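## Task

Six parcels sit on the delivery room table, each with a mail stop code on its top; the mail room shelf holds letter trays with codes on their fronts. r1 begins in the delivery room and r2 in the mail room, and the only way between the rooms is an open service window, since the door is locked. Every parcel whose code equals a tray's code must end fully within that tray's walls. Parcels with no matching tray stay on the table, and all trays stay on the shelf. Release everything and move the robots away at the end. Nothing may rely on a robot holding it in place, and neither robot may tip over or be left leaning.

## Robot and tools

ROBOTS. r1 and r2 are identical Hello Robot Stretch 4 units. Each has an omni-wheel base, a lift that rides up a mast, an arm that telescopes straight ahead, a wrist with yaw, pitch and roll, a two-finger gripper and four cameras (head, head_left, head_right, wrist). Each stands about 1.6 m tall, and its base rim stays within 0.23 m of the base origin. A loose object may occasionally get a short shove from outside.

FRAMES. Every robot reports in its own frames, so only images, lidar_m and wrist_depth_mm show where the robots are relative to each other. Base frame: origin on the floor below the base centre, x ahead, y to the left, z up. hand_pose is a point between the open fingertips, given in this frame; with all wrist joints at 0 its axes match the base axes. It may be slightly off. The odometry frame is the base frame as it stood at the scene's start, and base_odometry heading runs from -3.142 to 3.142, positive to the left.

execute_actions. The argument "actions" is a list holding one action, or none (then you only get state and images). The action is an object keyed by "r1" and/or "r2". Under each key you can give:
- "base": exactly one relative move, measured from where the base last reported itself: {"translate_m": d} drives straight, forward positive, -2 to 2 m; {"strafe_m": d} slides sideways, left positive, -2 to 2 m; {"rotate_rad": d} turns in place, counter-clockwise from above positive, -3.2 to 3.2 rad.
- "joints": absolute targets by name. lift_m 0 to 1.2 m; arm_m 0 to 0.55 m; wrist_yaw_rad -1.134 to 4.276 (0 ahead, positive left, 3.14 folded back, above 3.4 the arm may block it); wrist_pitch_rad -1.117 to 4.259 (0 level, 1.57 pointing down); wrist_roll_rad -1.117 to 4.259 (0 fingers level, positive turns clockwise seen from behind); gripper_m -0.038 to 0.141 m fingertip gap (below 0 fingers squeeze each other). Over-range joint targets are clipped and reported; any other bad value or unknown key rejects the whole call.
- "pace": "slow", "default", "fast" or "max" (base up to 0.1/0.3/0.4/0.6 m/s and 1/2/3/4 rad/s; slower when the lift is high).
- "contact_limits": {"arm_m": 0 to 0.75}, how hard the arm may push before stopping; 0.5 if omitted.
- or "end_of_arm": "enable_torque" on its own, to revive wrist or gripper motors that shut off.
All motions in one action begin together; no action runs beyond 15 s. A part you leave out may still be pushing toward an older target. "cameras" lists which images to return: omitted, null or ["all"] gives all, [] gives none.

OTHER TOOLS. wait {"seconds": 0 to 10} lets time pass with no new command and returns state and images. zoom_image {"camera", "region": [x0, y0, x1, y1]} enlarges part of that camera's latest full image, pixels from the top-left, at most 504 by 504. read_manual gives only licence texts. finished_scene {"scene": n} ends the current scene for good and reports success; its result carries the next task. If a call reports a stop, the remaining calls in that same reply are skipped.

RESULTS. base_status and joint_status tell how each motion ended: "done" (for the base this only means the wheels turned the full amount), "off_target", "contact_stop_at_<key>" (something blocked it; that part goes slack), "limit_stop_at_<name>", "time_out", "torque_fault". on_its_own reports what you did not command; its "held at" is a target, not a position. lidar_m: 12 horizontal distances in metres, 30-degree sectors counter-clockwise starting straight ahead (4th left, 7th behind, 10th right); "-" means nothing seen or closer than 0.25 m; it misses glass, thin legs and much behind the robot, but sees table tops and the other robot. wrist_depth_mm: 7x7 grid of depths from the top-left, 100 to 2000 mm. turned_by_wheels vs turned_by_imu differing by over about 0.1 rad means slip or a collision. base_tilt in degrees, forward and right positive, with a fixed offset up to about 1.5. motor_effort in percent, bracket = peak; a wrist_pitch reading pushed away from 0 hints at a load.

GRIPPING. Command gripper_m below the object's width to hold it; tighter pulls it toward the wrist. Neither the gripper reading nor "done" proves a grasp; look for a clear gripper effort change. Fingertips pressed on a surface can snag; lift first.

AVOID. Robots pressing on each other: once bases touch, even millimetres more drive counts as a hard press and ends the run; no reading flags robot contact. Over a metre the two robots' travel may differ by up to about 3 cm. Tipping: do not drive or turn holding over 1 kg with arm_m above 0.2, especially at fast paces; steady hard pushes with a high gripper are risky too. "limit_stop_at_tilt" means over 6 degrees of lean and the base, lift and arm go slack. "limit_stop_at_own_body" happens e.g. with the gripper tilted up and rolled; move away from the body. A wrist torque fault (gripper jammed or over about 2 kg held level) needs "enable_torque". Also avoid drops, slams and things falling. To unfold the wrist at the start, send lift_m 0.4 with wrist_yaw_rad 0.

Each tool is called as name(argument=value, ...), one argument or row to a line, values as JSON.

## Session

execute_actions(
  actions=[],
)

Scene clock: 0.00 s.
r1.base_odometry: x=+0.000 y=+0.000 heading=+0.000 (m, m, rad; r1's odometry frame)
r1.turned_by_wheels: +0.000 (rad since the last result)
r1.turned_by_imu: +0.000 (rad since the last result)
r1.base_tilt: forward=-0.3 right=+0.6 (deg)
r1.lidar_m: 2.53 0.97 0.73 0.71 0.74 0.71 0.66 0.70 1.01 3.11 1.56 1.87
r1.base_status: not commanded
r1.joint_positions: lift_m=+0.297 arm_m=-0.001 wrist_yaw_rad=+3.167 wrist_pitch_rad=-0.001 wrist_roll_rad=-0.009 gripper_m=+0.057
r1.joint_status: not commanded
r1.motor_effort: lift_m=+21 arm_m=-1 wrist_yaw_rad=+0 wrist_pitch_rad=-6 wrist_roll_rad=+1 gripper_m=-3 wheel_0=+1 wheel_1=+0 wheel_2=+0 (%)
r1.hand_pose: x=-0.1209 y=+0.0801 z=+0.4760 quat_wxyz=(-0.013, +0.001, -0.005, +1.000) (m; r1's base frame)
r1.wrist_depth_mm: - 139 239 831 798 788 778 / - 115 138 809 809 788 778 / - 114 137 809 798 788 768 / - 126 160 809 788 768 759 / 138 820 809 798 788 778 759 / 831 820 220 798 778 768 759 / 831 820 798 788 768 759 750
r2.base_odometry: x=+0.000 y=+0.000 heading=+0.000 (m, m, rad; r2's odometry frame)
r2.turned_by_wheels: +0.000 (rad since the last result)
r2.turned_by_imu: +0.000 (rad since the last result)
r2.base_tilt: forward=+0.1 right=+0.3 (deg)
r2.lidar_m: 2.75 2.90 2.99 2.85 2.68 1.42 0.86 0.84 0.94 1.24 2.05 2.11
r2.base_status: not commanded
r2.joint_positions: lift_m=+0.173 arm_m=+0.002 wrist_yaw_rad=+3.108 wrist_pitch_rad=+0.006 wrist_roll_rad=+0.010 gripper_m=+0.057
r2.joint_status: not commanded
r2.motor_effort: lift_m=+21 arm_m=+0 wrist_yaw_rad=+2 wrist_pitch_rad=-8 wrist_roll_rad=+0 gripper_m=-4 wheel_0=+0 wheel_1=+0 wheel_2=+0 (%)
r2.hand_pose: x=-0.1123 y=+0.0971 z=+0.3494 quat_wxyz=(+0.017, -0.003, +0.005, +1.000) (m; r2's base frame)
r2.wrist_depth_mm: - 139 1025 1308 1537 1863 - / - 121 167 1308 1537 1863 - / - 132 183 1336 1576 1921 - / 142 144 1118 1308 1576 1921 - / 904 991 1098 1336 1537 1863 - / 904 1008 202 1098 203 1205 1205 / 759 759 820 - 854 778 831
pictures: r1_head_camera, r1_head_left_camera, r1_head_right_camera, r1_wrist_camera, r2_head_camera, r2_head_left_camera, r2_head_right_camera, r2_wrist_camera
Images, in order (width x height): r1_head_camera 420x560, r1_head_left_camera 420x672, r1_head_right_camera 420x672, r1_wrist_camera 616x392, r2_head_camera 420x560, r2_head_left_camera 420x672, r2_head_right_camera 420x672, r2_wrist_camera 616x392.

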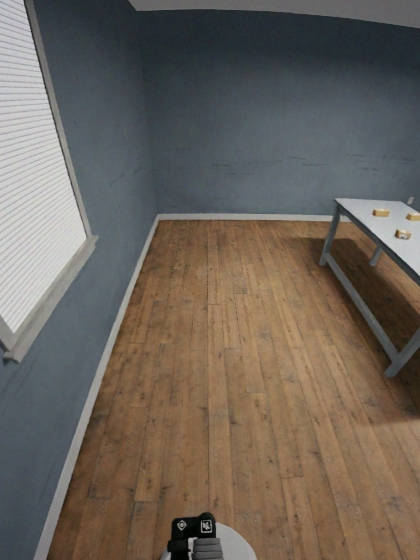

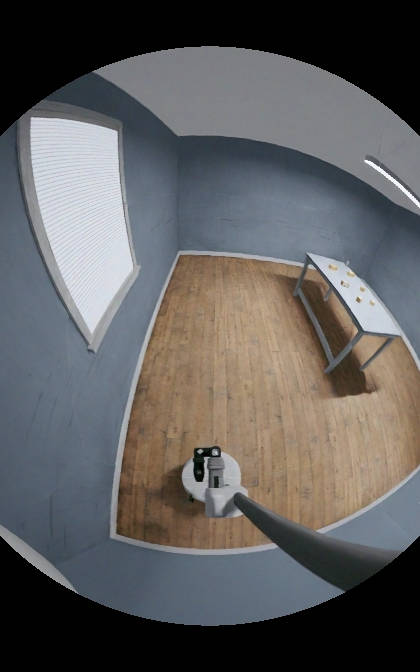

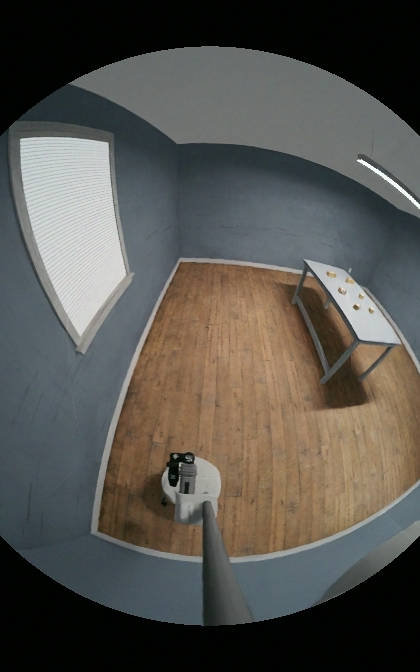

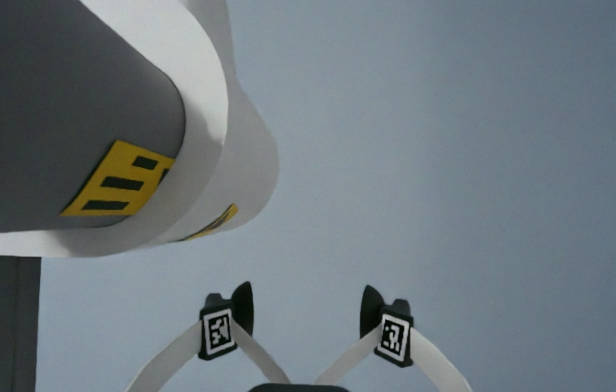

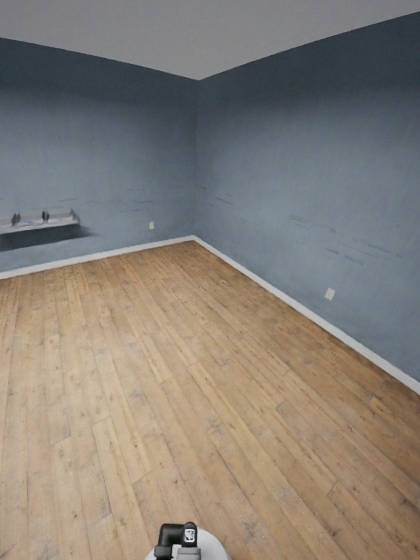

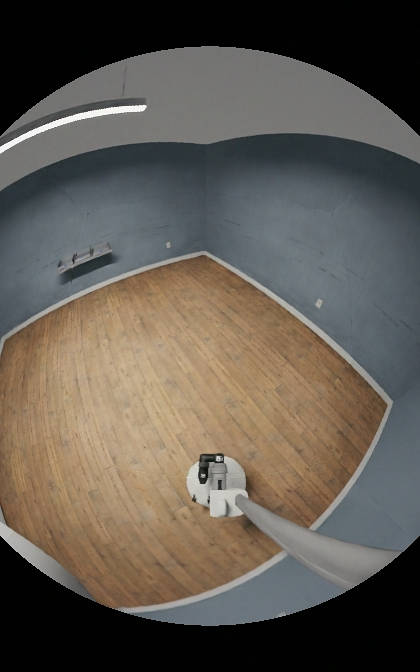

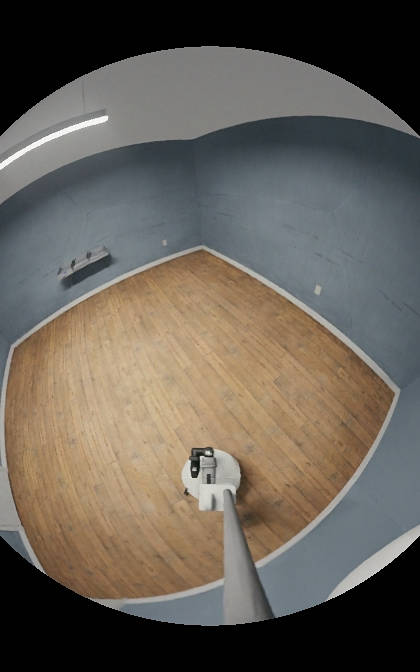

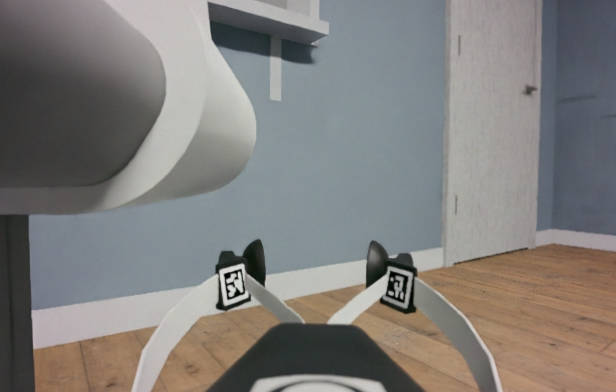

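zoom_image(
  camera="r2_head_camera",
  region=[0, 190, 120, 260],
)

zoom_image(
  camera="r1_head_left_camera",
  region=[280, 230, 420, 400],
)

Region (0, 190, 120, 260) of r2_head_camera's 420x560 image, scaled by 4.200, with more detail than that image has; it fills the top 294 rows of this view, and the rest is white.

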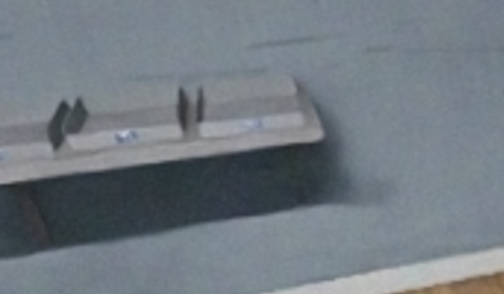

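Region (280, 230, 420, 400) of r1_head_left_camera's 420x672 image, scaled by 2.965, with more detail than that image has; it fills the left 415 columns of this view, and the rest is white.

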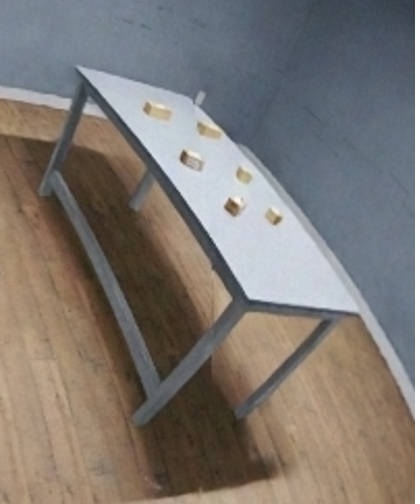

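execute_actions(
  actions=[
    {"r1": {"base": {"rotate_rad": -1.3}, "joints": {"lift_m": 0.4, "wrist_yaw_rad": 0}, "pace": "fast"}, "r2": {"base": {"rotate_rad": 0.6}, "pace": "fast"}},
  ],
)

Scene clock: 29.90 s.
r1.base_odometry: x=+0.000 y=+0.000 heading=-1.300 (m, m, rad; r1's odometry frame)
r1.turned_by_wheels: -1.300 (rad since the last result)
r1.turned_by_imu: -1.278 (rad since the last result)
r1.base_tilt: forward=-0.3 right=+0.7 (deg)
r1.lidar_m: 1.74 1.55 3.58 1.29 0.82 0.71 0.71 0.76 0.66 0.66 0.80 1.57
r1.base_status: done
r1.joint_positions: lift_m=+0.400 arm_m=-0.001 wrist_yaw_rad=+0.000 wrist_pitch_rad=-0.001 wrist_roll_rad=-0.009 gripper_m=+0.057
r1.joint_status: all done
r1.motor_effort: lift_m=+23(22) arm_m=-1(1) wrist_yaw_rad=+0(6) wrist_pitch_rad=-5(5) wrist_roll_rad=+0(1) gripper_m=-4(4) wheel_0=+4(8) wheel_1=+1(7) wheel_2=+1(8) (%)
r1.hand_pose: x=+0.4583 y=-0.0873 z=+0.5783 quat_wxyz=(+1.000, -0.005, +0.000, +0.000) (m; r1's base frame)
r1.wrist_depth_mm: - - - - - - - / - - - - - - - / - - - - - - - / - 1366 - - - - - / - - - - - - - / - - 220 - - - - / 1464 1281 1366 1430 1336 1576 1618
r2.base_odometry: x=+0.000 y=+0.000 heading=+0.600 (m, m, rad; r2's odometry frame)
r2.turned_by_wheels: +0.600 (rad since the last result)
r2.turned_by_imu: +0.604 (rad since the last result)
r2.base_tilt: forward=+0.0 right=+0.3 (deg)
r2.lidar_m: 2.91 3.54 2.79 2.67 1.31 0.83 0.82 0.97 1.35 2.04 2.13 2.97
r2.base_status: done
r2.joint_positions: lift_m=+0.173 arm_m=+0.002 wrist_yaw_rad=+3.108 wrist_pitch_rad=+0.006 wrist_roll_rad=+0.010 gripper_m=+0.057
r2.joint_status: not commanded
r2.motor_effort: lift_m=+21(21) arm_m=-1(0) wrist_yaw_rad=+2(1) wrist_pitch_rad=-8(9) wrist_roll_rad=+0(0) gripper_m=-4(3) wheel_0=-1(5) wheel_1=+1(5) wheel_2=+1(8) (%)
r2.hand_pose: x=-0.1123 y=+0.0971 z=+0.3494 quat_wxyz=(+0.017, -0.003, +0.005, +1.000) (m; r2's base frame)
r2.wrist_depth_mm: - 139 1025 1025 1042 1042 1042 / - 121 167 1042 1025 1042 1060 / - 132 183 1042 1042 1042 1060 / 142 144 1060 1060 1060 1060 1060 / 1060 1060 1060 1060 1060 1060 1078 / 1042 1042 202 1042 202 1060 1060 / 759 768 820 - 854 778 831
pictures: r1_head_camera, r1_head_left_camera, r1_head_right_camera, r1_wrist_camera, r2_head_camera, r2_head_left_camera, r2_head_right_camera, r2_wrist_camera
Images, in order (width x height): r1_head_camera 420x560, r1_head_left_camera 420x672, r1_head_right_camera 420x672, r1_wrist_camera 616x392, r2_head_camera 420x560, r2_head_left_camera 420x672, r2_head_right_camera 420x672, r2_wrist_camera 616x392.

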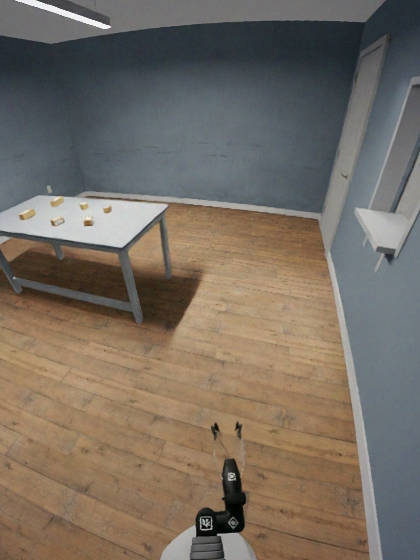

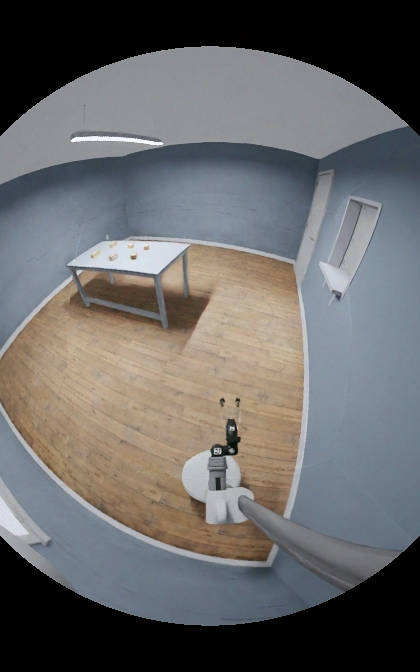

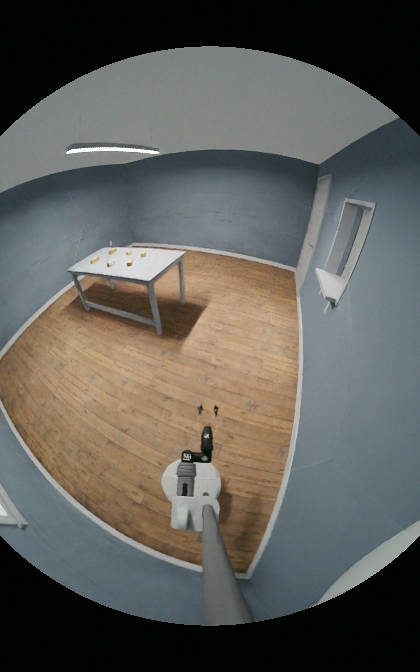

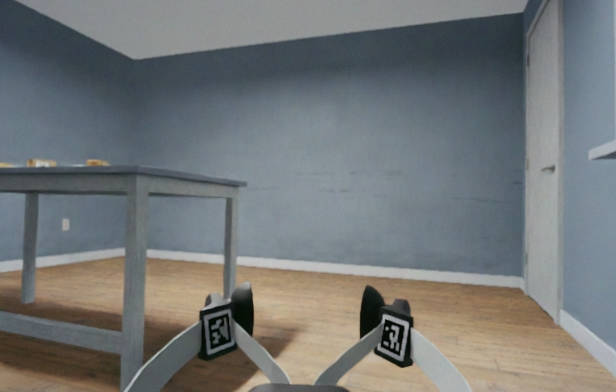

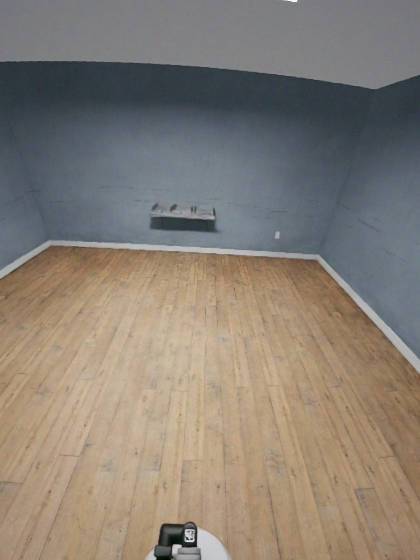

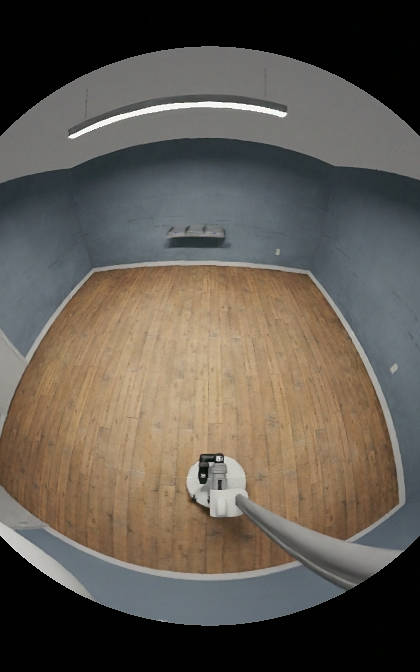

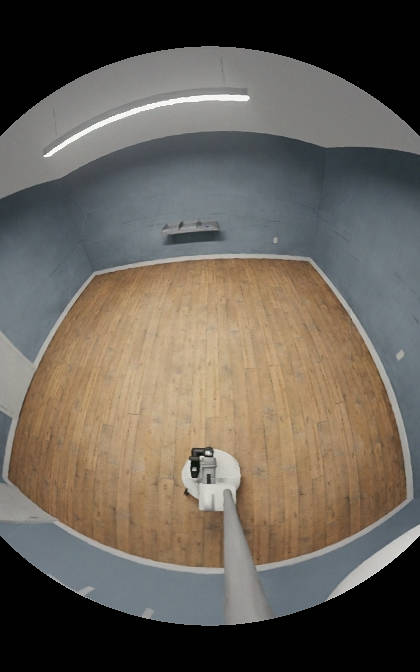

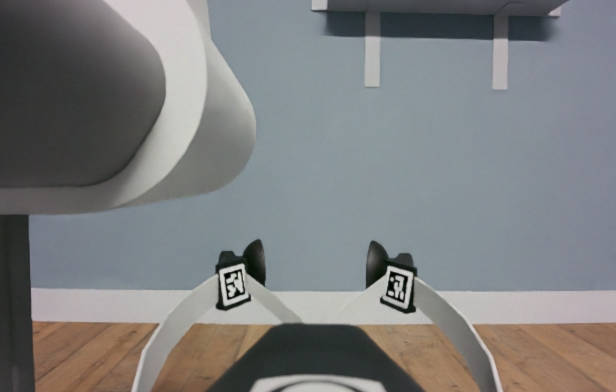

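execute_actions(
  actions=[
    {"r1": {"base": {"rotate_rad": 0.82}, "pace": "fast"}, "r2": {"base": {"strafe_m": 0.35}, "pace": "fast"}},
  ],
  cameras=[],
)

execute_actions(
  actions=[
    {"r1": {"base": {"translate_m": 1.9}, "joints": {"lift_m": 1.0, "wrist_pitch_rad": 1.0, "gripper_m": 0.12}, "pace": "max"}, "r2": {"base": {"translate_m": 2.0}, "joints": {"lift_m": 0.75, "wrist_yaw_rad": 0}, "pace": "max"}},
  ],
  cameras=["r2_head_camera", "r2_wrist_camera"],
)

execute_actions(
  actions=[
    {"r1": {"base": {"rotate_rad": -1.11}, "pace": "fast"}},
  ],
  cameras=["r1_head_camera", "r1_wrist_camera", "r2_head_camera", "r2_wrist_camera"],
)

Scene clock: 91.00 s.
r1.base_odometry: x=+0.000 y=+0.000 heading=-0.480 (m, m, rad; r1's odometry frame)
r1.turned_by_wheels: +0.820 (rad since the last result)
r1.turned_by_imu: +0.806 (rad since the last result)
r1.base_tilt: forward=-0.3 right=+0.6 (deg)
r1.lidar_m: 1.92 2.22 0.94 0.73 0.71 0.78 0.66 0.67 0.71 1.05 3.97 1.55
r1.base_status: done
r1.joint_positions: lift_m=+0.400 arm_m=-0.001 wrist_yaw_rad=+0.000 wrist_pitch_rad=-0.001 wrist_roll_rad=-0.009 gripper_m=+0.057
r1.joint_status: not commanded
r1.motor_effort: lift_m=+23(23) arm_m=-1(1) wrist_yaw_rad=+1(0) wrist_pitch_rad=-6(5) wrist_roll_rad=-1(1) gripper_m=-5(2) wheel_0=-2(7) wheel_1=+0(7) wheel_2=+1(11) (%)
r1.hand_pose: x=+0.4582 y=-0.0874 z=+0.5784 quat_wxyz=(+1.000, -0.005, +0.000, +0.000) (m; r1's base frame)
r1.wrist_depth_mm: - - - - - - - / - - - - - - - / - - - - - - - / - - - - - - 1229 / - - - - - - - / - - 220 - - - - / 1464 1499 1336 1430 1366 1366 1537
r2.base_odometry: x=-0.198 y=+0.289 heading=+0.600 (m, m, rad; r2's odometry frame)
r2.turned_by_wheels: +0.000 (rad since the last result)
r2.turned_by_imu: -0.001 (rad since the last result)
r2.base_tilt: forward=+0.0 right=+0.4 (deg)
r2.lidar_m: 2.92 3.34 2.41 2.33 1.30 0.84 0.81 0.96 1.34 2.40 2.51 3.41
r2.base_status: done
r2.joint_positions: lift_m=+0.173 arm_m=+0.002 wrist_yaw_rad=+3.108 wrist_pitch_rad=+0.006 wrist_roll_rad=+0.010 gripper_m=+0.057
r2.joint_status: not commanded
r2.motor_effort: lift_m=+21(21) arm_m=-1(1) wrist_yaw_rad=+2(3) wrist_pitch_rad=-8(8) wrist_roll_rad=+0(1) gripper_m=-4(5) wheel_0=+0(12) wheel_1=-1(13) wheel_2=+0(1) (%)
r2.hand_pose: x=-0.1123 y=+0.0971 z=+0.3494 quat_wxyz=(+0.017, -0.003, +0.005, +1.000) (m; r2's base frame)
r2.wrist_depth_mm: - 139 1008 1025 1042 1025 1042 / - 121 166 1042 1025 1042 1060 / - 132 183 1042 1060 1042 1060 / 141 144 1060 1060 1060 1060 1060 / 1060 1060 1042 1078 1060 1060 1078 / 1042 1060 202 1060 203 1060 1078 / 768 768 820 - 854 788 820
pictures: none
No camera images: the call's "cameras" was empty. Leave "cameras" out to get every camera's image.

Scene clock: 96.00 s.
r1.base_odometry: x=+1.686 y=-0.876 heading=-0.479 (m, m, rad; r1's odometry frame)
r1.turned_by_wheels: +0.000 (rad since the last result)
r1.turned_by_imu: -0.004 (rad since the last result)
r1.base_tilt: forward=-0.3 right=+0.6 (deg)
r1.lidar_m: 0.69 1.87 2.04 1.56 1.51 1.60 2.41 2.39 0.59 0.42 0.40 0.47
r1.base_status: done
r1.joint_positions: lift_m=+1.000 arm_m=-0.001 wrist_yaw_rad=+0.000 wrist_pitch_rad=+1.001 wrist_roll_rad=-0.009 gripper_m=+0.120
r1.joint_status: all done
r1.motor_effort: lift_m=+21(27) arm_m=-1(1) wrist_yaw_rad=+0(2) wrist_pitch_rad=-2(3) wrist_roll_rad=+1(0) gripper_m=+0(1) wheel_0=+3(9) wheel_1=+1(10) wheel_2=+1(15) (%)
r1.hand_pose: x=+0.3253 y=-0.0874 z=+0.9352 quat_wxyz=(+0.877, -0.004, +0.480, +0.002) (m; r1's base frame)
r1.wrist_depth_mm: 1499 1661 1808 1863 676 676 676 / 1618 1708 1708 1708 591 591 591 / 1537 1537 1576 1537 549 525 530 / 1366 1397 1397 1336 1366 473 473 / 1255 1229 1255 1229 1255 449 430 / 1160 1138 1138 1138 1118 1118 394 / 1060 1025 1042 1060 917 1025 375
r2.base_odometry: x=+1.453 y=+1.418 heading=+0.600 (m, m, rad; r2's odometry frame)
r2.turned_by_wheels: +0.000 (rad since the last result)
r2.turned_by_imu: +0.007 (rad since the last result)
r2.base_tilt: forward=+0.0 right=+0.3 (deg)
r2.lidar_m: 0.92 0.96 2.00 2.31 2.44 3.05 2.94 3.03 2.53 2.41 1.94 0.98
r2.base_status: done
r2.joint_positions: lift_m=+0.750 arm_m=+0.002 wrist_yaw_rad=+0.000 wrist_pitch_rad=+0.006 wrist_roll_rad=+0.010 gripper_m=+0.057
r2.joint_status: all done
r2.motor_effort: lift_m=+23(29) arm_m=+0(1) wrist_yaw_rad=+1(5) wrist_pitch_rad=-9(9) wrist_roll_rad=+0(0) gripper_m=-4(4) wheel_0=-1(10) wheel_1=-1(12) wheel_2=+1(20) (%)
r2.hand_pose: x=+0.4615 y=-0.0873 z=+0.9263 quat_wxyz=(+1.000, +0.005, +0.003, +0.000) (m; r2's base frame)
r2.wrist_depth_mm: 1160 1160 1160 1160 1138 1138 1138 / 1205 1160 1160 1138 1160 1118 1118 / 1205 1182 1182 1160 1160 1138 1118 / 1182 1205 1182 1160 1160 1138 1138 / 1205 976 931 1078 1025 1060 1160 / 1205 750 202 715 202 707 1160 / 1229 1205 1205 - 1182 1182 1182
pictures: r2_head_camera, r2_wrist_camera
Images, in order (width x height): r2_head_camera 420x560, r2_wrist_camera 616x392.

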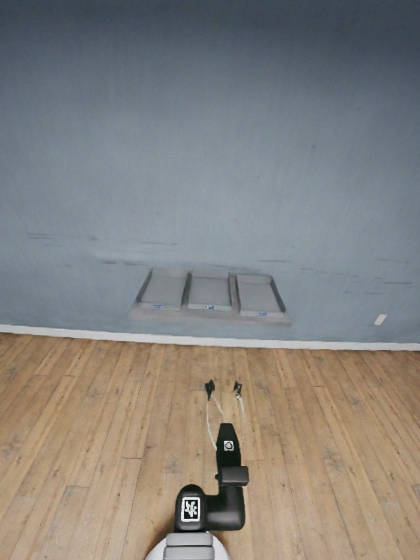

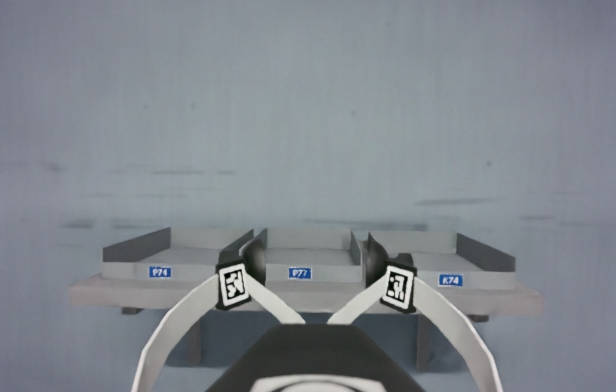

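Scene clock: 97.93 s.
r1.base_odometry: x=+1.686 y=-0.876 heading=-1.589 (m, m, rad; r1's odometry frame)
r1.turned_by_wheels: -1.109 (rad since the last result)
r1.turned_by_imu: -1.091 (rad since the last result)
r1.base_tilt: forward=-0.3 right=+0.6 (deg)
r1.lidar_m: 0.41 0.46 0.63 1.87 1.98 1.59 1.49 1.59 2.25 2.38 0.61 0.47
r1.base_status: done
r1.joint_positions: lift_m=+1.000 arm_m=-0.001 wrist_yaw_rad=+0.000 wrist_pitch_rad=+1.001 wrist_roll_rad=-0.009 gripper_m=+0.120
r1.joint_status: not commanded
r1.motor_effort: lift_m=+21(21) arm_m=-1(1) wrist_yaw_rad=+0(0) wrist_pitch_rad=-2(2) wrist_roll_rad=-1(1) gripper_m=-1(2) wheel_0=+4(6) wheel_1=+2(8) wheel_2=+2(7) (%)
r1.hand_pose: x=+0.3253 y=-0.0874 z=+0.9352 quat_wxyz=(+0.877, -0.004, +0.480, +0.002) (m; r1's base frame)
r1.wrist_depth_mm: 676 676 668 676 676 676 683 / 554 591 591 574 591 544 591 / 525 525 525 508 525 525 525 / 473 473 473 473 473 473 473 / 1229 1205 445 445 442 439 436 / 1138 960 1138 1160 1160 1160 1138 / 1060 1025 1042 931 1025 931 991
r2.base_odometry: x=+1.453 y=+1.418 heading=+0.600 (m, m, rad; r2's odometry frame)
r2.turned_by_wheels: +0.000 (rad since the last result)
r2.turned_by_imu: +0.000 (rad since the last result)
r2.base_tilt: forward=+0.0 right=+0.4 (deg)
r2.lidar_m: 0.92 0.95 2.02 2.31 2.47 3.04 2.94 3.07 2.51 2.42 1.95 0.95
r2.base_status: not commanded
r2.joint_positions: lift_m=+0.750 arm_m=+0.002 wrist_yaw_rad=+0.000 wrist_pitch_rad=+0.006 wrist_roll_rad=+0.010 gripper_m=+0.057
r2.joint_status: not commanded
r2.motor_effort: lift_m=+23(23) arm_m=+0(1) wrist_yaw_rad=+1(2) wrist_pitch_rad=-6(7) wrist_roll_rad=+0(0) gripper_m=-5(3) wheel_0=-1(1) wheel_1=-1(1) wheel_2=+1(1) (%)
r2.hand_pose: x=+0.4615 y=-0.0873 z=+0.9263 quat_wxyz=(+1.000, +0.005, +0.003, +0.000) (m; r2's base frame)
r2.wrist_depth_mm: 1160 1160 1138 1138 1138 1118 1118 / 1182 1160 1160 1160 1138 1138 1138 / 1182 1160 1182 1160 1160 1138 1138 / 1182 1182 1182 1160 1160 1160 1160 / 1205 991 946 1098 1025 1060 1160 / 1205 750 202 715 203 715 1160 / 1205 1205 1205 - 1182 1182 1160
pictures: r1_head_camera, r1_wrist_camera, r2_head_camera, r2_wrist_camera
Images, in order (width x height): r1_head_camera 420x560, r1_wrist_camera 616x392, r2_head_camera 420x560, r2_wrist_camera 616x392.

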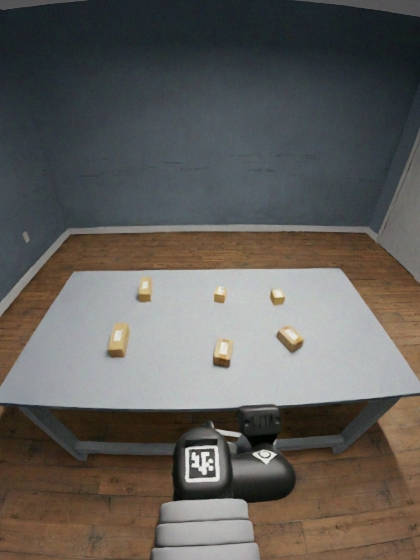

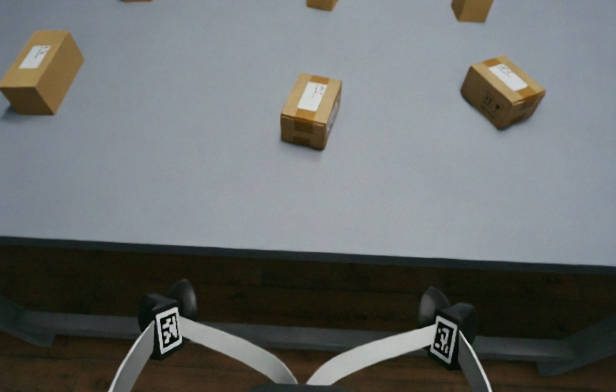

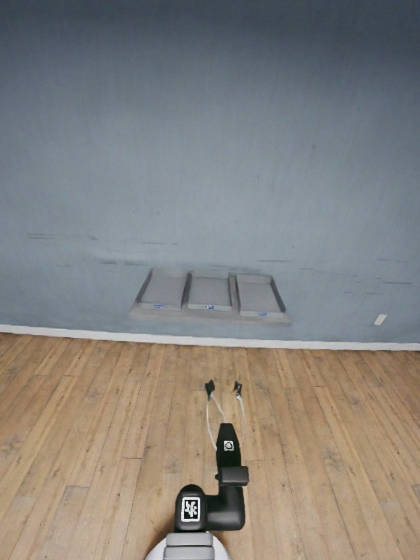

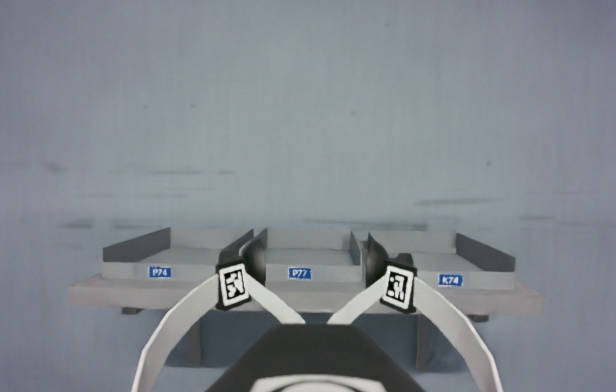

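zoom_image(
  camera="r2_wrist_camera",
  region=[100, 220, 520, 320],
)

zoom_image(
  camera="r1_wrist_camera",
  region=[260, 50, 380, 170],
)

zoom_image(
  camera="r1_wrist_camera",
  region=[440, 30, 560, 150],
)

zoom_image(
  camera="r1_wrist_camera",
  region=[0, 10, 120, 130],
)

zoom_image(
  camera="r1_head_camera",
  region=[100, 260, 320, 380],
)

Region (100, 220, 520, 320) of r2_wrist_camera's 616x392 image, scaled by 1.200; it fills the top 120 rows of this view, and the rest is white.

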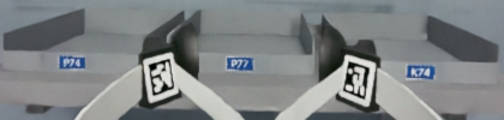

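Region (260, 50, 380, 170) of r1_wrist_camera's 616x392 image, scaled by 4.200.

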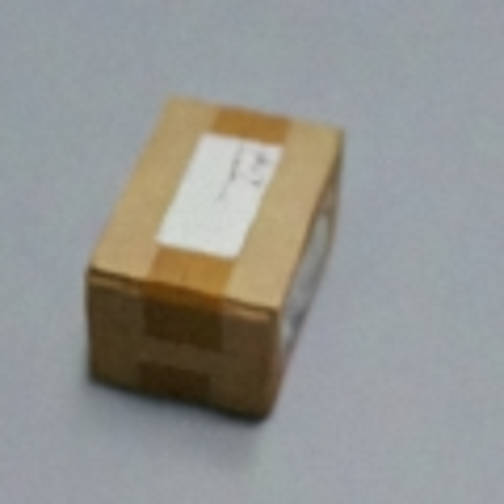

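Region (440, 30, 560, 150) of r1_wrist_camera's 616x392 image, scaled by 4.200.

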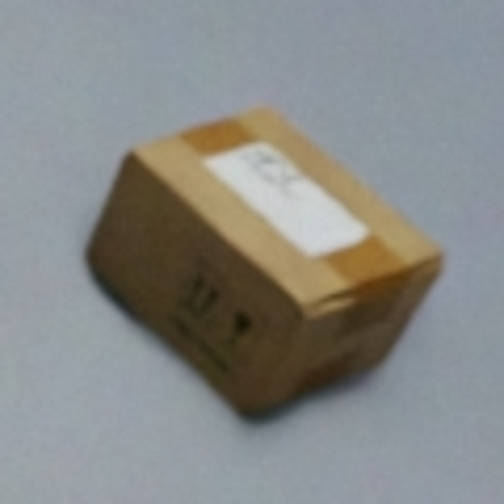

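Region (0, 10, 120, 130) of r1_wrist_camera's 616x392 image, scaled by 4.200.

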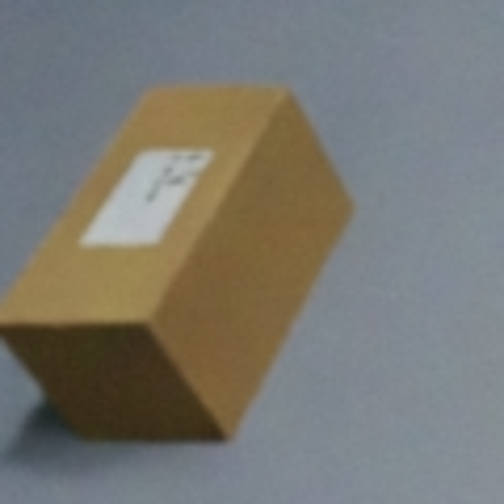

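Region (100, 260, 320, 380) of r1_head_camera's 420x560 image, scaled by 2.291, with more detail than that image has; it fills the top 275 rows of this view, and the rest is white.

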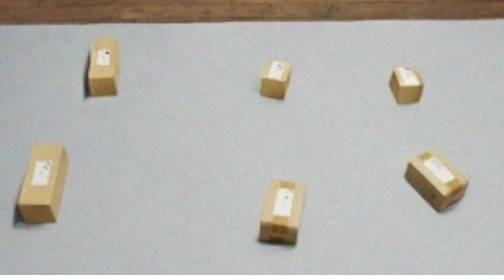

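zoom_image(
  camera="r1_head_camera",
  region=[208, 334, 240, 370],
)

zoom_image(
  camera="r1_head_camera",
  region=[274, 322, 308, 356],
)

zoom_image(
  camera="r2_head_camera",
  region=[130, 265, 295, 330],
)

Region (208, 334, 240, 370) of r1_head_camera's 420x560 image, scaled by 14.000, with more detail than that image has.

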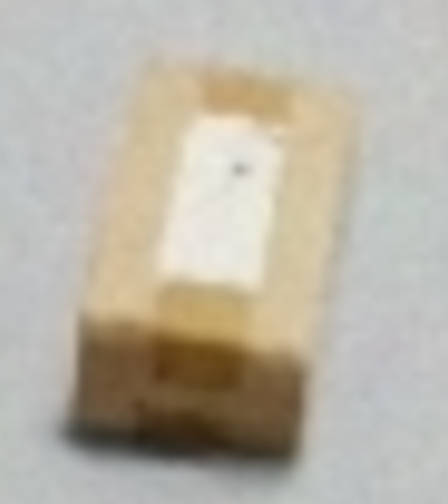

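Region (274, 322, 308, 356) of r1_head_camera's 420x560 image, scaled by 14.824, with more detail than that image has.

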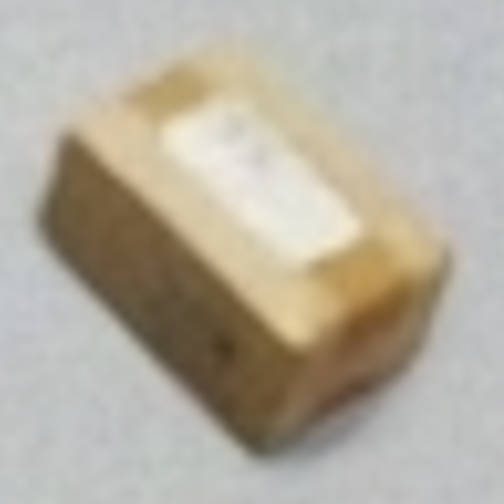

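Region (130, 265, 295, 330) of r2_head_camera's 420x560 image, scaled by 3.055, with more detail than that image has; it fills the top 199 rows of this view, and the rest is white.

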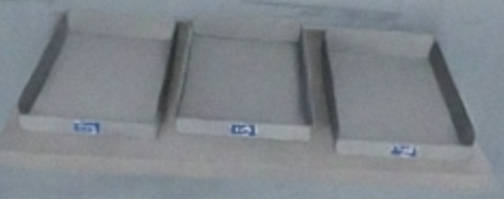

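execute_actions(
  actions=[
    {"r1": {"base": {"strafe_m": -0.12}, "joints": {"lift_m": 0.97, "arm_m": 0.34, "wrist_pitch_rad": 1.4, "gripper_m": 0.14}, "pace": "fast"}, "r2": {"base": {"rotate_rad": 3.09}, "pace": "fast"}},
  ],
  cameras=["r1_head_camera", "r1_wrist_camera", "r2_head_camera", "r2_wrist_camera"],
)

Scene clock: 213.10 s.
r1.base_odometry: x=+1.566 y=-0.874 heading=-1.588 (m, m, rad; r1's odometry frame)
r1.turned_by_wheels: +0.000 (rad since the last result)
r1.turned_by_imu: +0.000 (rad since the last result)
r1.base_tilt: forward=-0.2 right=+0.6 (deg)
r1.lidar_m: 0.42 0.46 0.63 1.97 2.11 1.57 1.51 1.57 2.27 2.28 0.59 0.45
r1.base_status: done
r1.joint_positions: lift_m=+0.970 arm_m=+0.339 wrist_yaw_rad=+0.000 wrist_pitch_rad=+1.400 wrist_roll_rad=-0.009 gripper_m=+0.140
r1.joint_status: all done
r1.motor_effort: lift_m=+18(19) arm_m=+4(7) wrist_yaw_rad=+1(2) wrist_pitch_rad=+0(3) wrist_roll_rad=+2(0) gripper_m=+2(2) wheel_0=+3(10) wheel_1=+2(11) wheel_2=+0(1) (%)
r1.hand_pose: x=+0.5592 y=-0.0874 z=+0.8641 quat_wxyz=(+0.765, -0.004, +0.644, +0.003) (m; r1's base frame)
r1.wrist_depth_mm: 373 370 368 366 366 366 366 / 359 357 357 355 353 300 351 / 347 296 345 343 343 293 340 / 338 286 334 334 334 329 330 / 329 325 325 324 325 324 322 / 319 212 315 315 314 310 314 / 309 306 306 156 303 303 306
r2.base_odometry: x=+1.453 y=+1.418 heading=-2.593 (m, m, rad; r2's odometry frame)
r2.turned_by_wheels: +3.090 (rad since the last result)
r2.turned_by_imu: +3.112 (rad since the last result)
r2.base_tilt: forward=+0.1 right=+0.3 (deg)
r2.lidar_m: 2.82 3.01 2.57 2.42 2.11 0.97 0.92 0.94 1.89 2.30 2.34 3.09
r2.base_status: done
r2.joint_positions: lift_m=+0.750 arm_m=+0.002 wrist_yaw_rad=+0.000 wrist_pitch_rad=+0.006 wrist_roll_rad=+0.010 gripper_m=+0.057
r2.joint_status: not commanded
r2.motor_effort: lift_m=+23(23) arm_m=+0(1) wrist_yaw_rad=+2(1) wrist_pitch_rad=-7(7) wrist_roll_rad=-1(1) gripper_m=-4(4) wheel_0=-1(10) wheel_1=-2(7) wheel_2=+1(11) (%)
r2.hand_pose: x=+0.4616 y=-0.0874 z=+0.9263 quat_wxyz=(+1.000, +0.005, +0.003, +0.000) (m; r2's base frame)
r2.wrist_depth_mm: - - - - - - - / - - - - - - - / - - - - - - - / - - - - - - - / - - - - - - - / - - 202 - 202 - - / 1921 1863 1983 - - 1921 1983
pictures: r1_head_camera, r1_wrist_camera, r2_head_camera, r2_wrist_camera
Images, in order (width x height): r1_head_camera 420x560, r1_wrist_camera 616x392, r2_head_camera 420x560, r2_wrist_camera 616x392.

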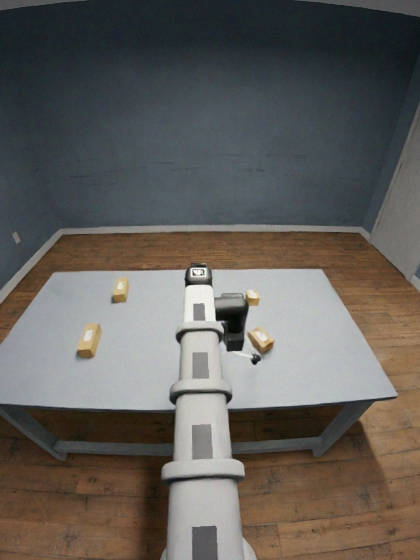

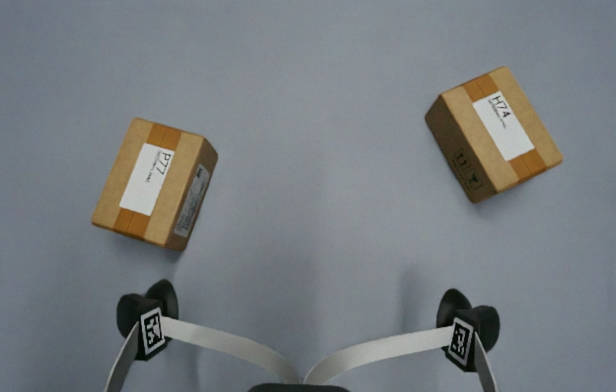

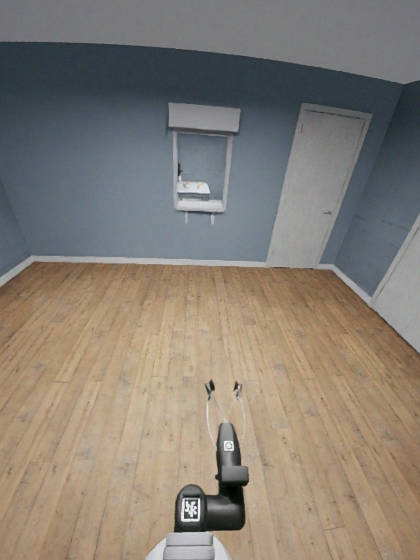

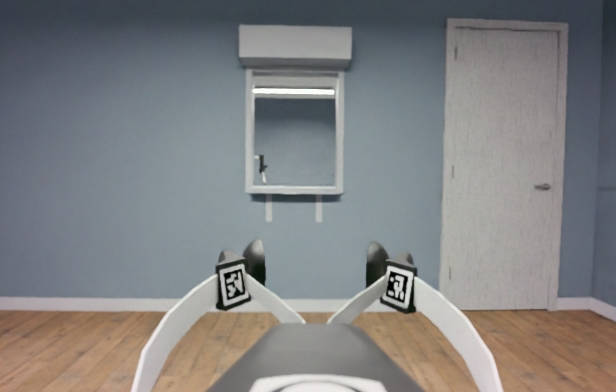

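zoom_image(
  camera="r1_wrist_camera",
  region=[110, 110, 230, 230],
)

zoom_image(
  camera="r1_wrist_camera",
  region=[450, 60, 570, 180],
)

Region (110, 110, 230, 230) of r1_wrist_camera's 616x392 image, scaled by 4.200.

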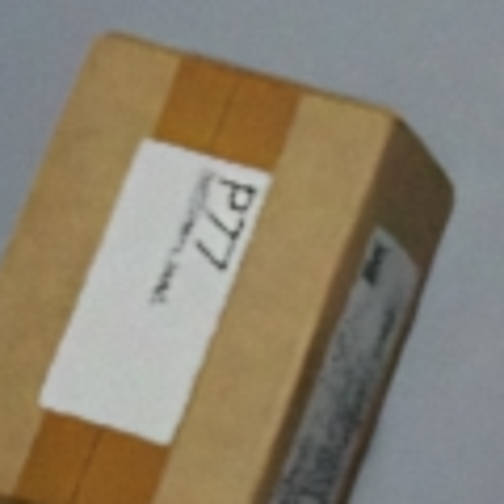

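Region (450, 60, 570, 180) of r1_wrist_camera's 616x392 image, scaled by 4.200.

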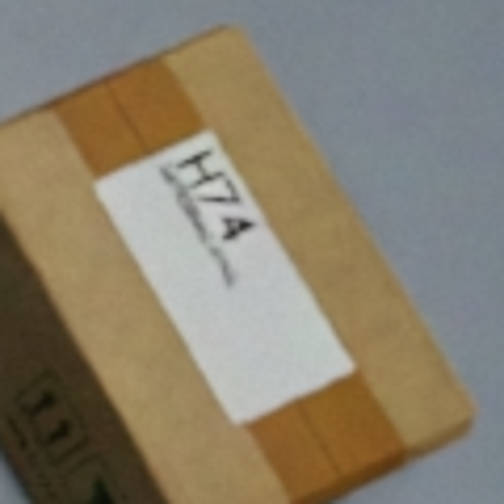

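execute_actions(
  actions=[
    {"r1": {"base": {"translate_m": 0.15}, "joints": {"arm_m": 0.52}, "pace": "fast"}, "r2": {"base": {"strafe_m": 0.08}, "joints": {"lift_m": 0.6}, "pace": "fast"}},
  ],
  cameras=["r1_head_camera", "r1_wrist_camera"],
)

Scene clock: 237.93 s.
r1.base_odometry: x=+1.563 y=-1.024 heading=-1.588 (m, m, rad; r1's odometry frame)
r1.turned_by_wheels: +0.000 (rad since the last result)
r1.turned_by_imu: +0.000 (rad since the last result)
r1.base_tilt: forward=-0.3 right=+0.6 (deg)
r1.lidar_m: 0.27 0.30 0.43 1.97 2.09 1.71 1.68 1.74 2.35 2.26 0.40 0.31
r1.base_status: done
r1.joint_positions: lift_m=+0.970 arm_m=+0.519 wrist_yaw_rad=+0.000 wrist_pitch_rad=+1.400 wrist_roll_rad=-0.009 gripper_m=+0.140
r1.joint_status: all done
r1.motor_effort: lift_m=+18(18) arm_m=+4(5) wrist_yaw_rad=+0(1) wrist_pitch_rad=-1(1) wrist_roll_rad=-2(1) gripper_m=+1(1) wheel_0=+2(8) wheel_1=+1(6) wheel_2=+0(12) (%)
r1.hand_pose: x=+0.7392 y=-0.0874 z=+0.8641 quat_wxyz=(+0.765, -0.004, +0.644, +0.003) (m; r1's base frame)
r1.wrist_depth_mm: 368 368 368 366 364 364 364 / 357 357 355 355 353 351 353 / 345 345 345 343 343 342 342 / 336 287 330 334 332 332 332 / 327 325 324 325 324 289 276 / 317 213 315 315 314 310 312 / 309 306 304 156 301 301 304
r2.base_odometry: x=+1.495 y=+1.350 heading=-2.593 (m, m, rad; r2's odometry frame)
r2.turned_by_wheels: +0.000 (rad since the last result)
r2.turned_by_imu: +0.000 (rad since the last result)
r2.base_tilt: forward=+0.0 right=+0.3 (deg)
r2.lidar_m: 2.79 3.01 2.52 2.35 2.10 1.01 0.94 0.97 1.92 2.38 2.48 3.09
r2.base_status: done
r2.joint_positions: lift_m=+0.600 arm_m=+0.002 wrist_yaw_rad=+0.000 wrist_pitch_rad=+0.006 wrist_roll_rad=+0.010 gripper_m=+0.057
r2.joint_status: all done
r2.motor_effort: lift_m=+17(20) arm_m=-1(1) wrist_yaw_rad=+1(0) wrist_pitch_rad=-9(7) wrist_roll_rad=+0(0) gripper_m=-5(5) wheel_0=+1(11) wheel_1=-1(11) wheel_2=+0(4) (%)
r2.hand_pose: x=+0.4615 y=-0.0874 z=+0.7767 quat_wxyz=(+1.000, +0.005, +0.003, +0.000) (m; r2's base frame)
r2.wrist_depth_mm: - - - - - - - / - - - - - - - / - - - - - - - / - - - - - - - / - - - - - - - / - - 202 - 202 - - / 1618 1576 1661 - 1756 1576 1661
pictures: r1_head_camera, r1_wrist_camera
Images, in order (width x height): r1_head_camera 420x560, r1_wrist_camera 616x392.

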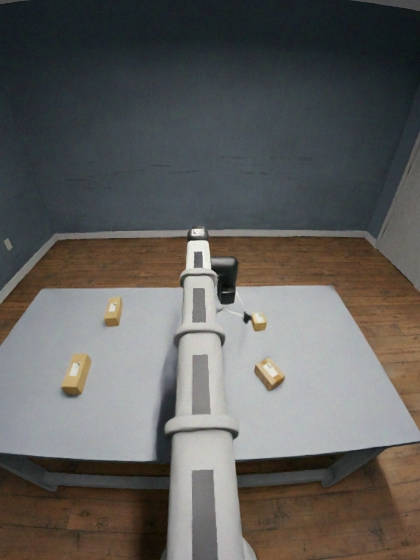

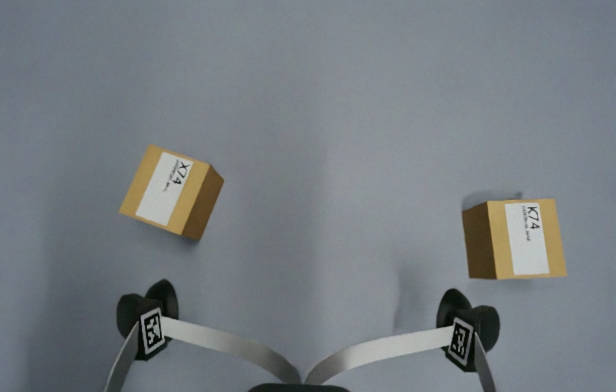

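zoom_image(
  camera="r1_wrist_camera",
  region=[120, 130, 240, 250],
)

zoom_image(
  camera="r1_wrist_camera",
  region=[455, 180, 575, 300],
)

Region (120, 130, 240, 250) of r1_wrist_camera's 616x392 image, scaled by 4.200.

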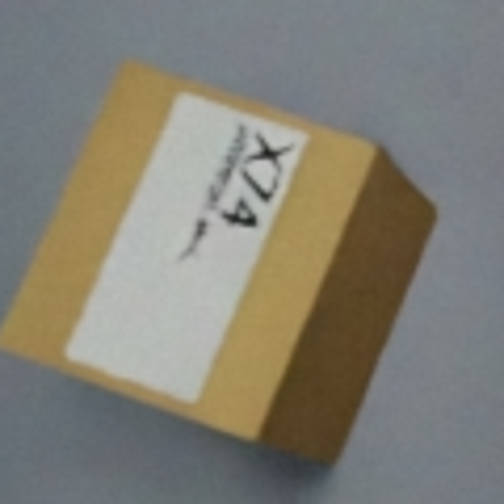

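Region (455, 180, 575, 300) of r1_wrist_camera's 616x392 image, scaled by 4.200.

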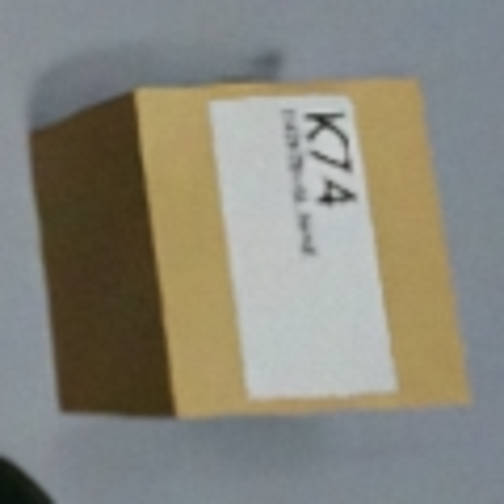

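execute_actions(
  actions=[
    {"r1": {"base": {"strafe_m": -0.16}, "joints": {"arm_m": 0.54, "wrist_pitch_rad": 1.3, "gripper_m": 0.11, "lift_m": 0.965}, "pace": "fast"}, "r2": {"base": {"translate_m": 0.6}, "pace": "max"}},
  ],
  cameras=["r1_wrist_camera"],
)

Scene clock: 289.53 s.
r1.base_odometry: x=+1.403 y=-1.021 heading=-1.588 (m, m, rad; r1's odometry frame)
r1.turned_by_wheels: +0.000 (rad since the last result)
r1.turned_by_imu: +0.001 (rad since the last result)
r1.base_tilt: forward=-0.3 right=+0.6 (deg)
r1.lidar_m: 0.27 0.29 0.42 2.15 2.27 1.74 1.66 1.74 2.22 2.07 0.40 0.27
r1.base_status: done
r1.joint_positions: lift_m=+0.965 arm_m=+0.539 wrist_yaw_rad=+0.000 wrist_pitch_rad=+1.301 wrist_roll_rad=-0.009 gripper_m=+0.110
r1.joint_status: all done
r1.motor_effort: lift_m=+19(20) arm_m=+4(5) wrist_yaw_rad=-1(1) wrist_pitch_rad=-2(6) wrist_roll_rad=+1(3) gripper_m=+0(3) wheel_0=+1(11) wheel_1=+3(8) wheel_2=+0(0) (%)
r1.hand_pose: x=+0.7871 y=-0.0874 z=+0.8653 quat_wxyz=(+0.796, -0.004, +0.606, +0.003) (m; r1's base frame)
r1.wrist_depth_mm: 1308 1308 1336 1308 1308 1308 1308 / 379 382 379 377 377 377 377 / 362 362 362 362 359 359 357 / 345 345 345 345 343 343 343 / 329 330 332 330 329 327 327 / 317 314 314 268 314 314 314 / 304 303 300 262 298 300 301
r2.base_odometry: x=+0.983 y=+1.037 heading=-2.593 (m, m, rad; r2's odometry frame)
r2.turned_by_wheels: +0.000 (rad since the last result)
r2.turned_by_imu: +0.002 (rad since the last result)
r2.base_tilt: forward=+0.0 right=+0.4 (deg)
r2.lidar_m: 2.18 2.38 2.51 2.38 2.45 2.12 1.54 1.59 2.49 2.37 2.41 2.45
r2.base_status: done
r2.joint_positions: lift_m=+0.600 arm_m=+0.002 wrist_yaw_rad=+0.000 wrist_pitch_rad=+0.006 wrist_roll_rad=+0.010 gripper_m=+0.057
r2.joint_status: not commanded
r2.motor_effort: lift_m=+19(19) arm_m=-1(1) wrist_yaw_rad=+1(2) wrist_pitch_rad=-8(8) wrist_roll_rad=-1(0) gripper_m=-3(3) wheel_0=+0(6) wheel_1=+1(0) wheel_2=+2(5) (%)
r2.hand_pose: x=+0.4615 y=-0.0874 z=+0.7766 quat_wxyz=(+1.000, +0.005, +0.003, +0.000) (m; r2's base frame)
r2.wrist_depth_mm: - - - - - - - / - - - - - - - / - - - - - - - / - - - - - - - / - - - - - - - / - - 202 - 202 - - / 1618 1576 1661 - 1756 1576 1661
pictures: r1_wrist_camera
Images, in order (width x height): r1_wrist_camera 616x392.

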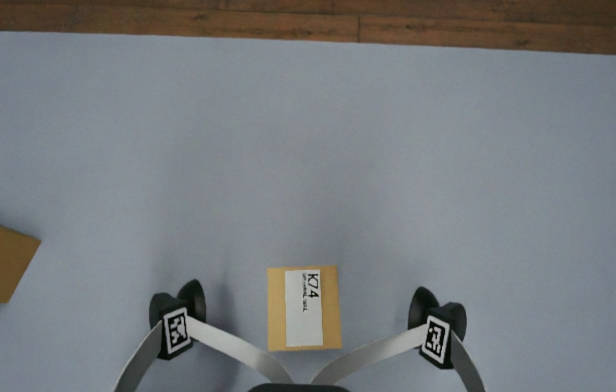

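execute_actions(
  actions=[
    {"r1": {"joints": {"lift_m": 0.889}}, "r2": {"base": {"translate_m": 0.3}, "pace": "max"}},
  ],
  cameras=["r1_wrist_camera"],
)

Scene clock: 305.00 s.
r1.base_odometry: x=+1.403 y=-1.021 heading=-1.588 (m, m, rad; r1's odometry frame)
r1.turned_by_wheels: +0.000 (rad since the last result)
r1.turned_by_imu: +0.000 (rad since the last result)
r1.base_tilt: forward=-0.3 right=+0.7 (deg)
r1.lidar_m: 0.28 0.27 0.41 2.14 2.26 1.74 1.68 1.73 2.18 2.07 0.38 0.29
r1.base_status: not commanded
r1.joint_positions: lift_m=+0.889 arm_m=+0.539 wrist_yaw_rad=+0.000 wrist_pitch_rad=+1.301 wrist_roll_rad=-0.009 gripper_m=+0.110
r1.joint_status: all done
r1.motor_effort: lift_m=+18(13) arm_m=+4(4) wrist_yaw_rad=+0(1) wrist_pitch_rad=-2(3) wrist_roll_rad=-1(1) gripper_m=-2(2) wheel_0=+1(1) wheel_1=+2(3) wheel_2=+0(0) (%)
r1.hand_pose: x=+0.7871 y=-0.0874 z=+0.7894 quat_wxyz=(+0.796, -0.004, +0.606, +0.003) (m; r1's base frame)
r1.wrist_depth_mm: 309 307 307 307 306 306 306 / 294 294 291 291 291 291 290 / 279 279 278 278 277 277 277 / 267 266 266 265 265 264 264 / 256 255 254 204 254 252 253 / 244 242 240 195 242 242 242 / 235 232 230 189 229 231 233
r2.base_odometry: x=+0.727 y=+0.881 heading=-2.593 (m, m, rad; r2's odometry frame)
r2.turned_by_wheels: +0.000 (rad since the last result)
r2.turned_by_imu: +0.001 (rad since the last result)
r2.base_tilt: forward=+0.0 right=+0.3 (deg)
r2.lidar_m: 1.90 2.09 2.52 2.38 2.47 2.43 1.86 2.35 2.49 2.32 2.38 2.14
r2.base_status: done
r2.joint_positions: lift_m=+0.600 arm_m=+0.002 wrist_yaw_rad=+0.000 wrist_pitch_rad=+0.006 wrist_roll_rad=+0.010 gripper_m=+0.057
r2.joint_status: not commanded
r2.motor_effort: lift_m=+19(19) arm_m=+0(0) wrist_yaw_rad=+0(0) wrist_pitch_rad=-7(7) wrist_roll_rad=+1(0) gripper_m=-3(4) wheel_0=+0(9) wheel_1=-1(10) wheel_2=+2(17) (%)
r2.hand_pose: x=+0.4616 y=-0.0874 z=+0.7766 quat_wxyz=(+1.000, +0.005, +0.003, +0.000) (m; r2's base frame)
r2.wrist_depth_mm: 1756 1808 1756 - 1756 1808 1756 / 1756 1756 1808 - 1808 1863 1808 / 1756 1808 1808 - 1808 1863 1808 / 1808 1756 1808 1863 1808 1808 1808 / 1808 1808 1808 1808 1863 1863 1808 / 1756 1808 202 1863 202 1863 1921 / 1661 1576 1661 - 1756 1576 1708
pictures: r1_wrist_camera
Images, in order (width x height): r1_wrist_camera 616x392.

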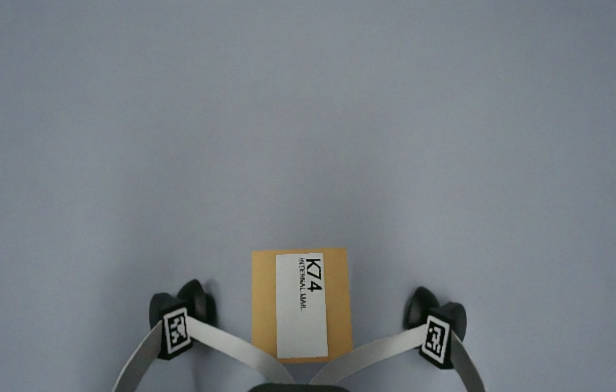

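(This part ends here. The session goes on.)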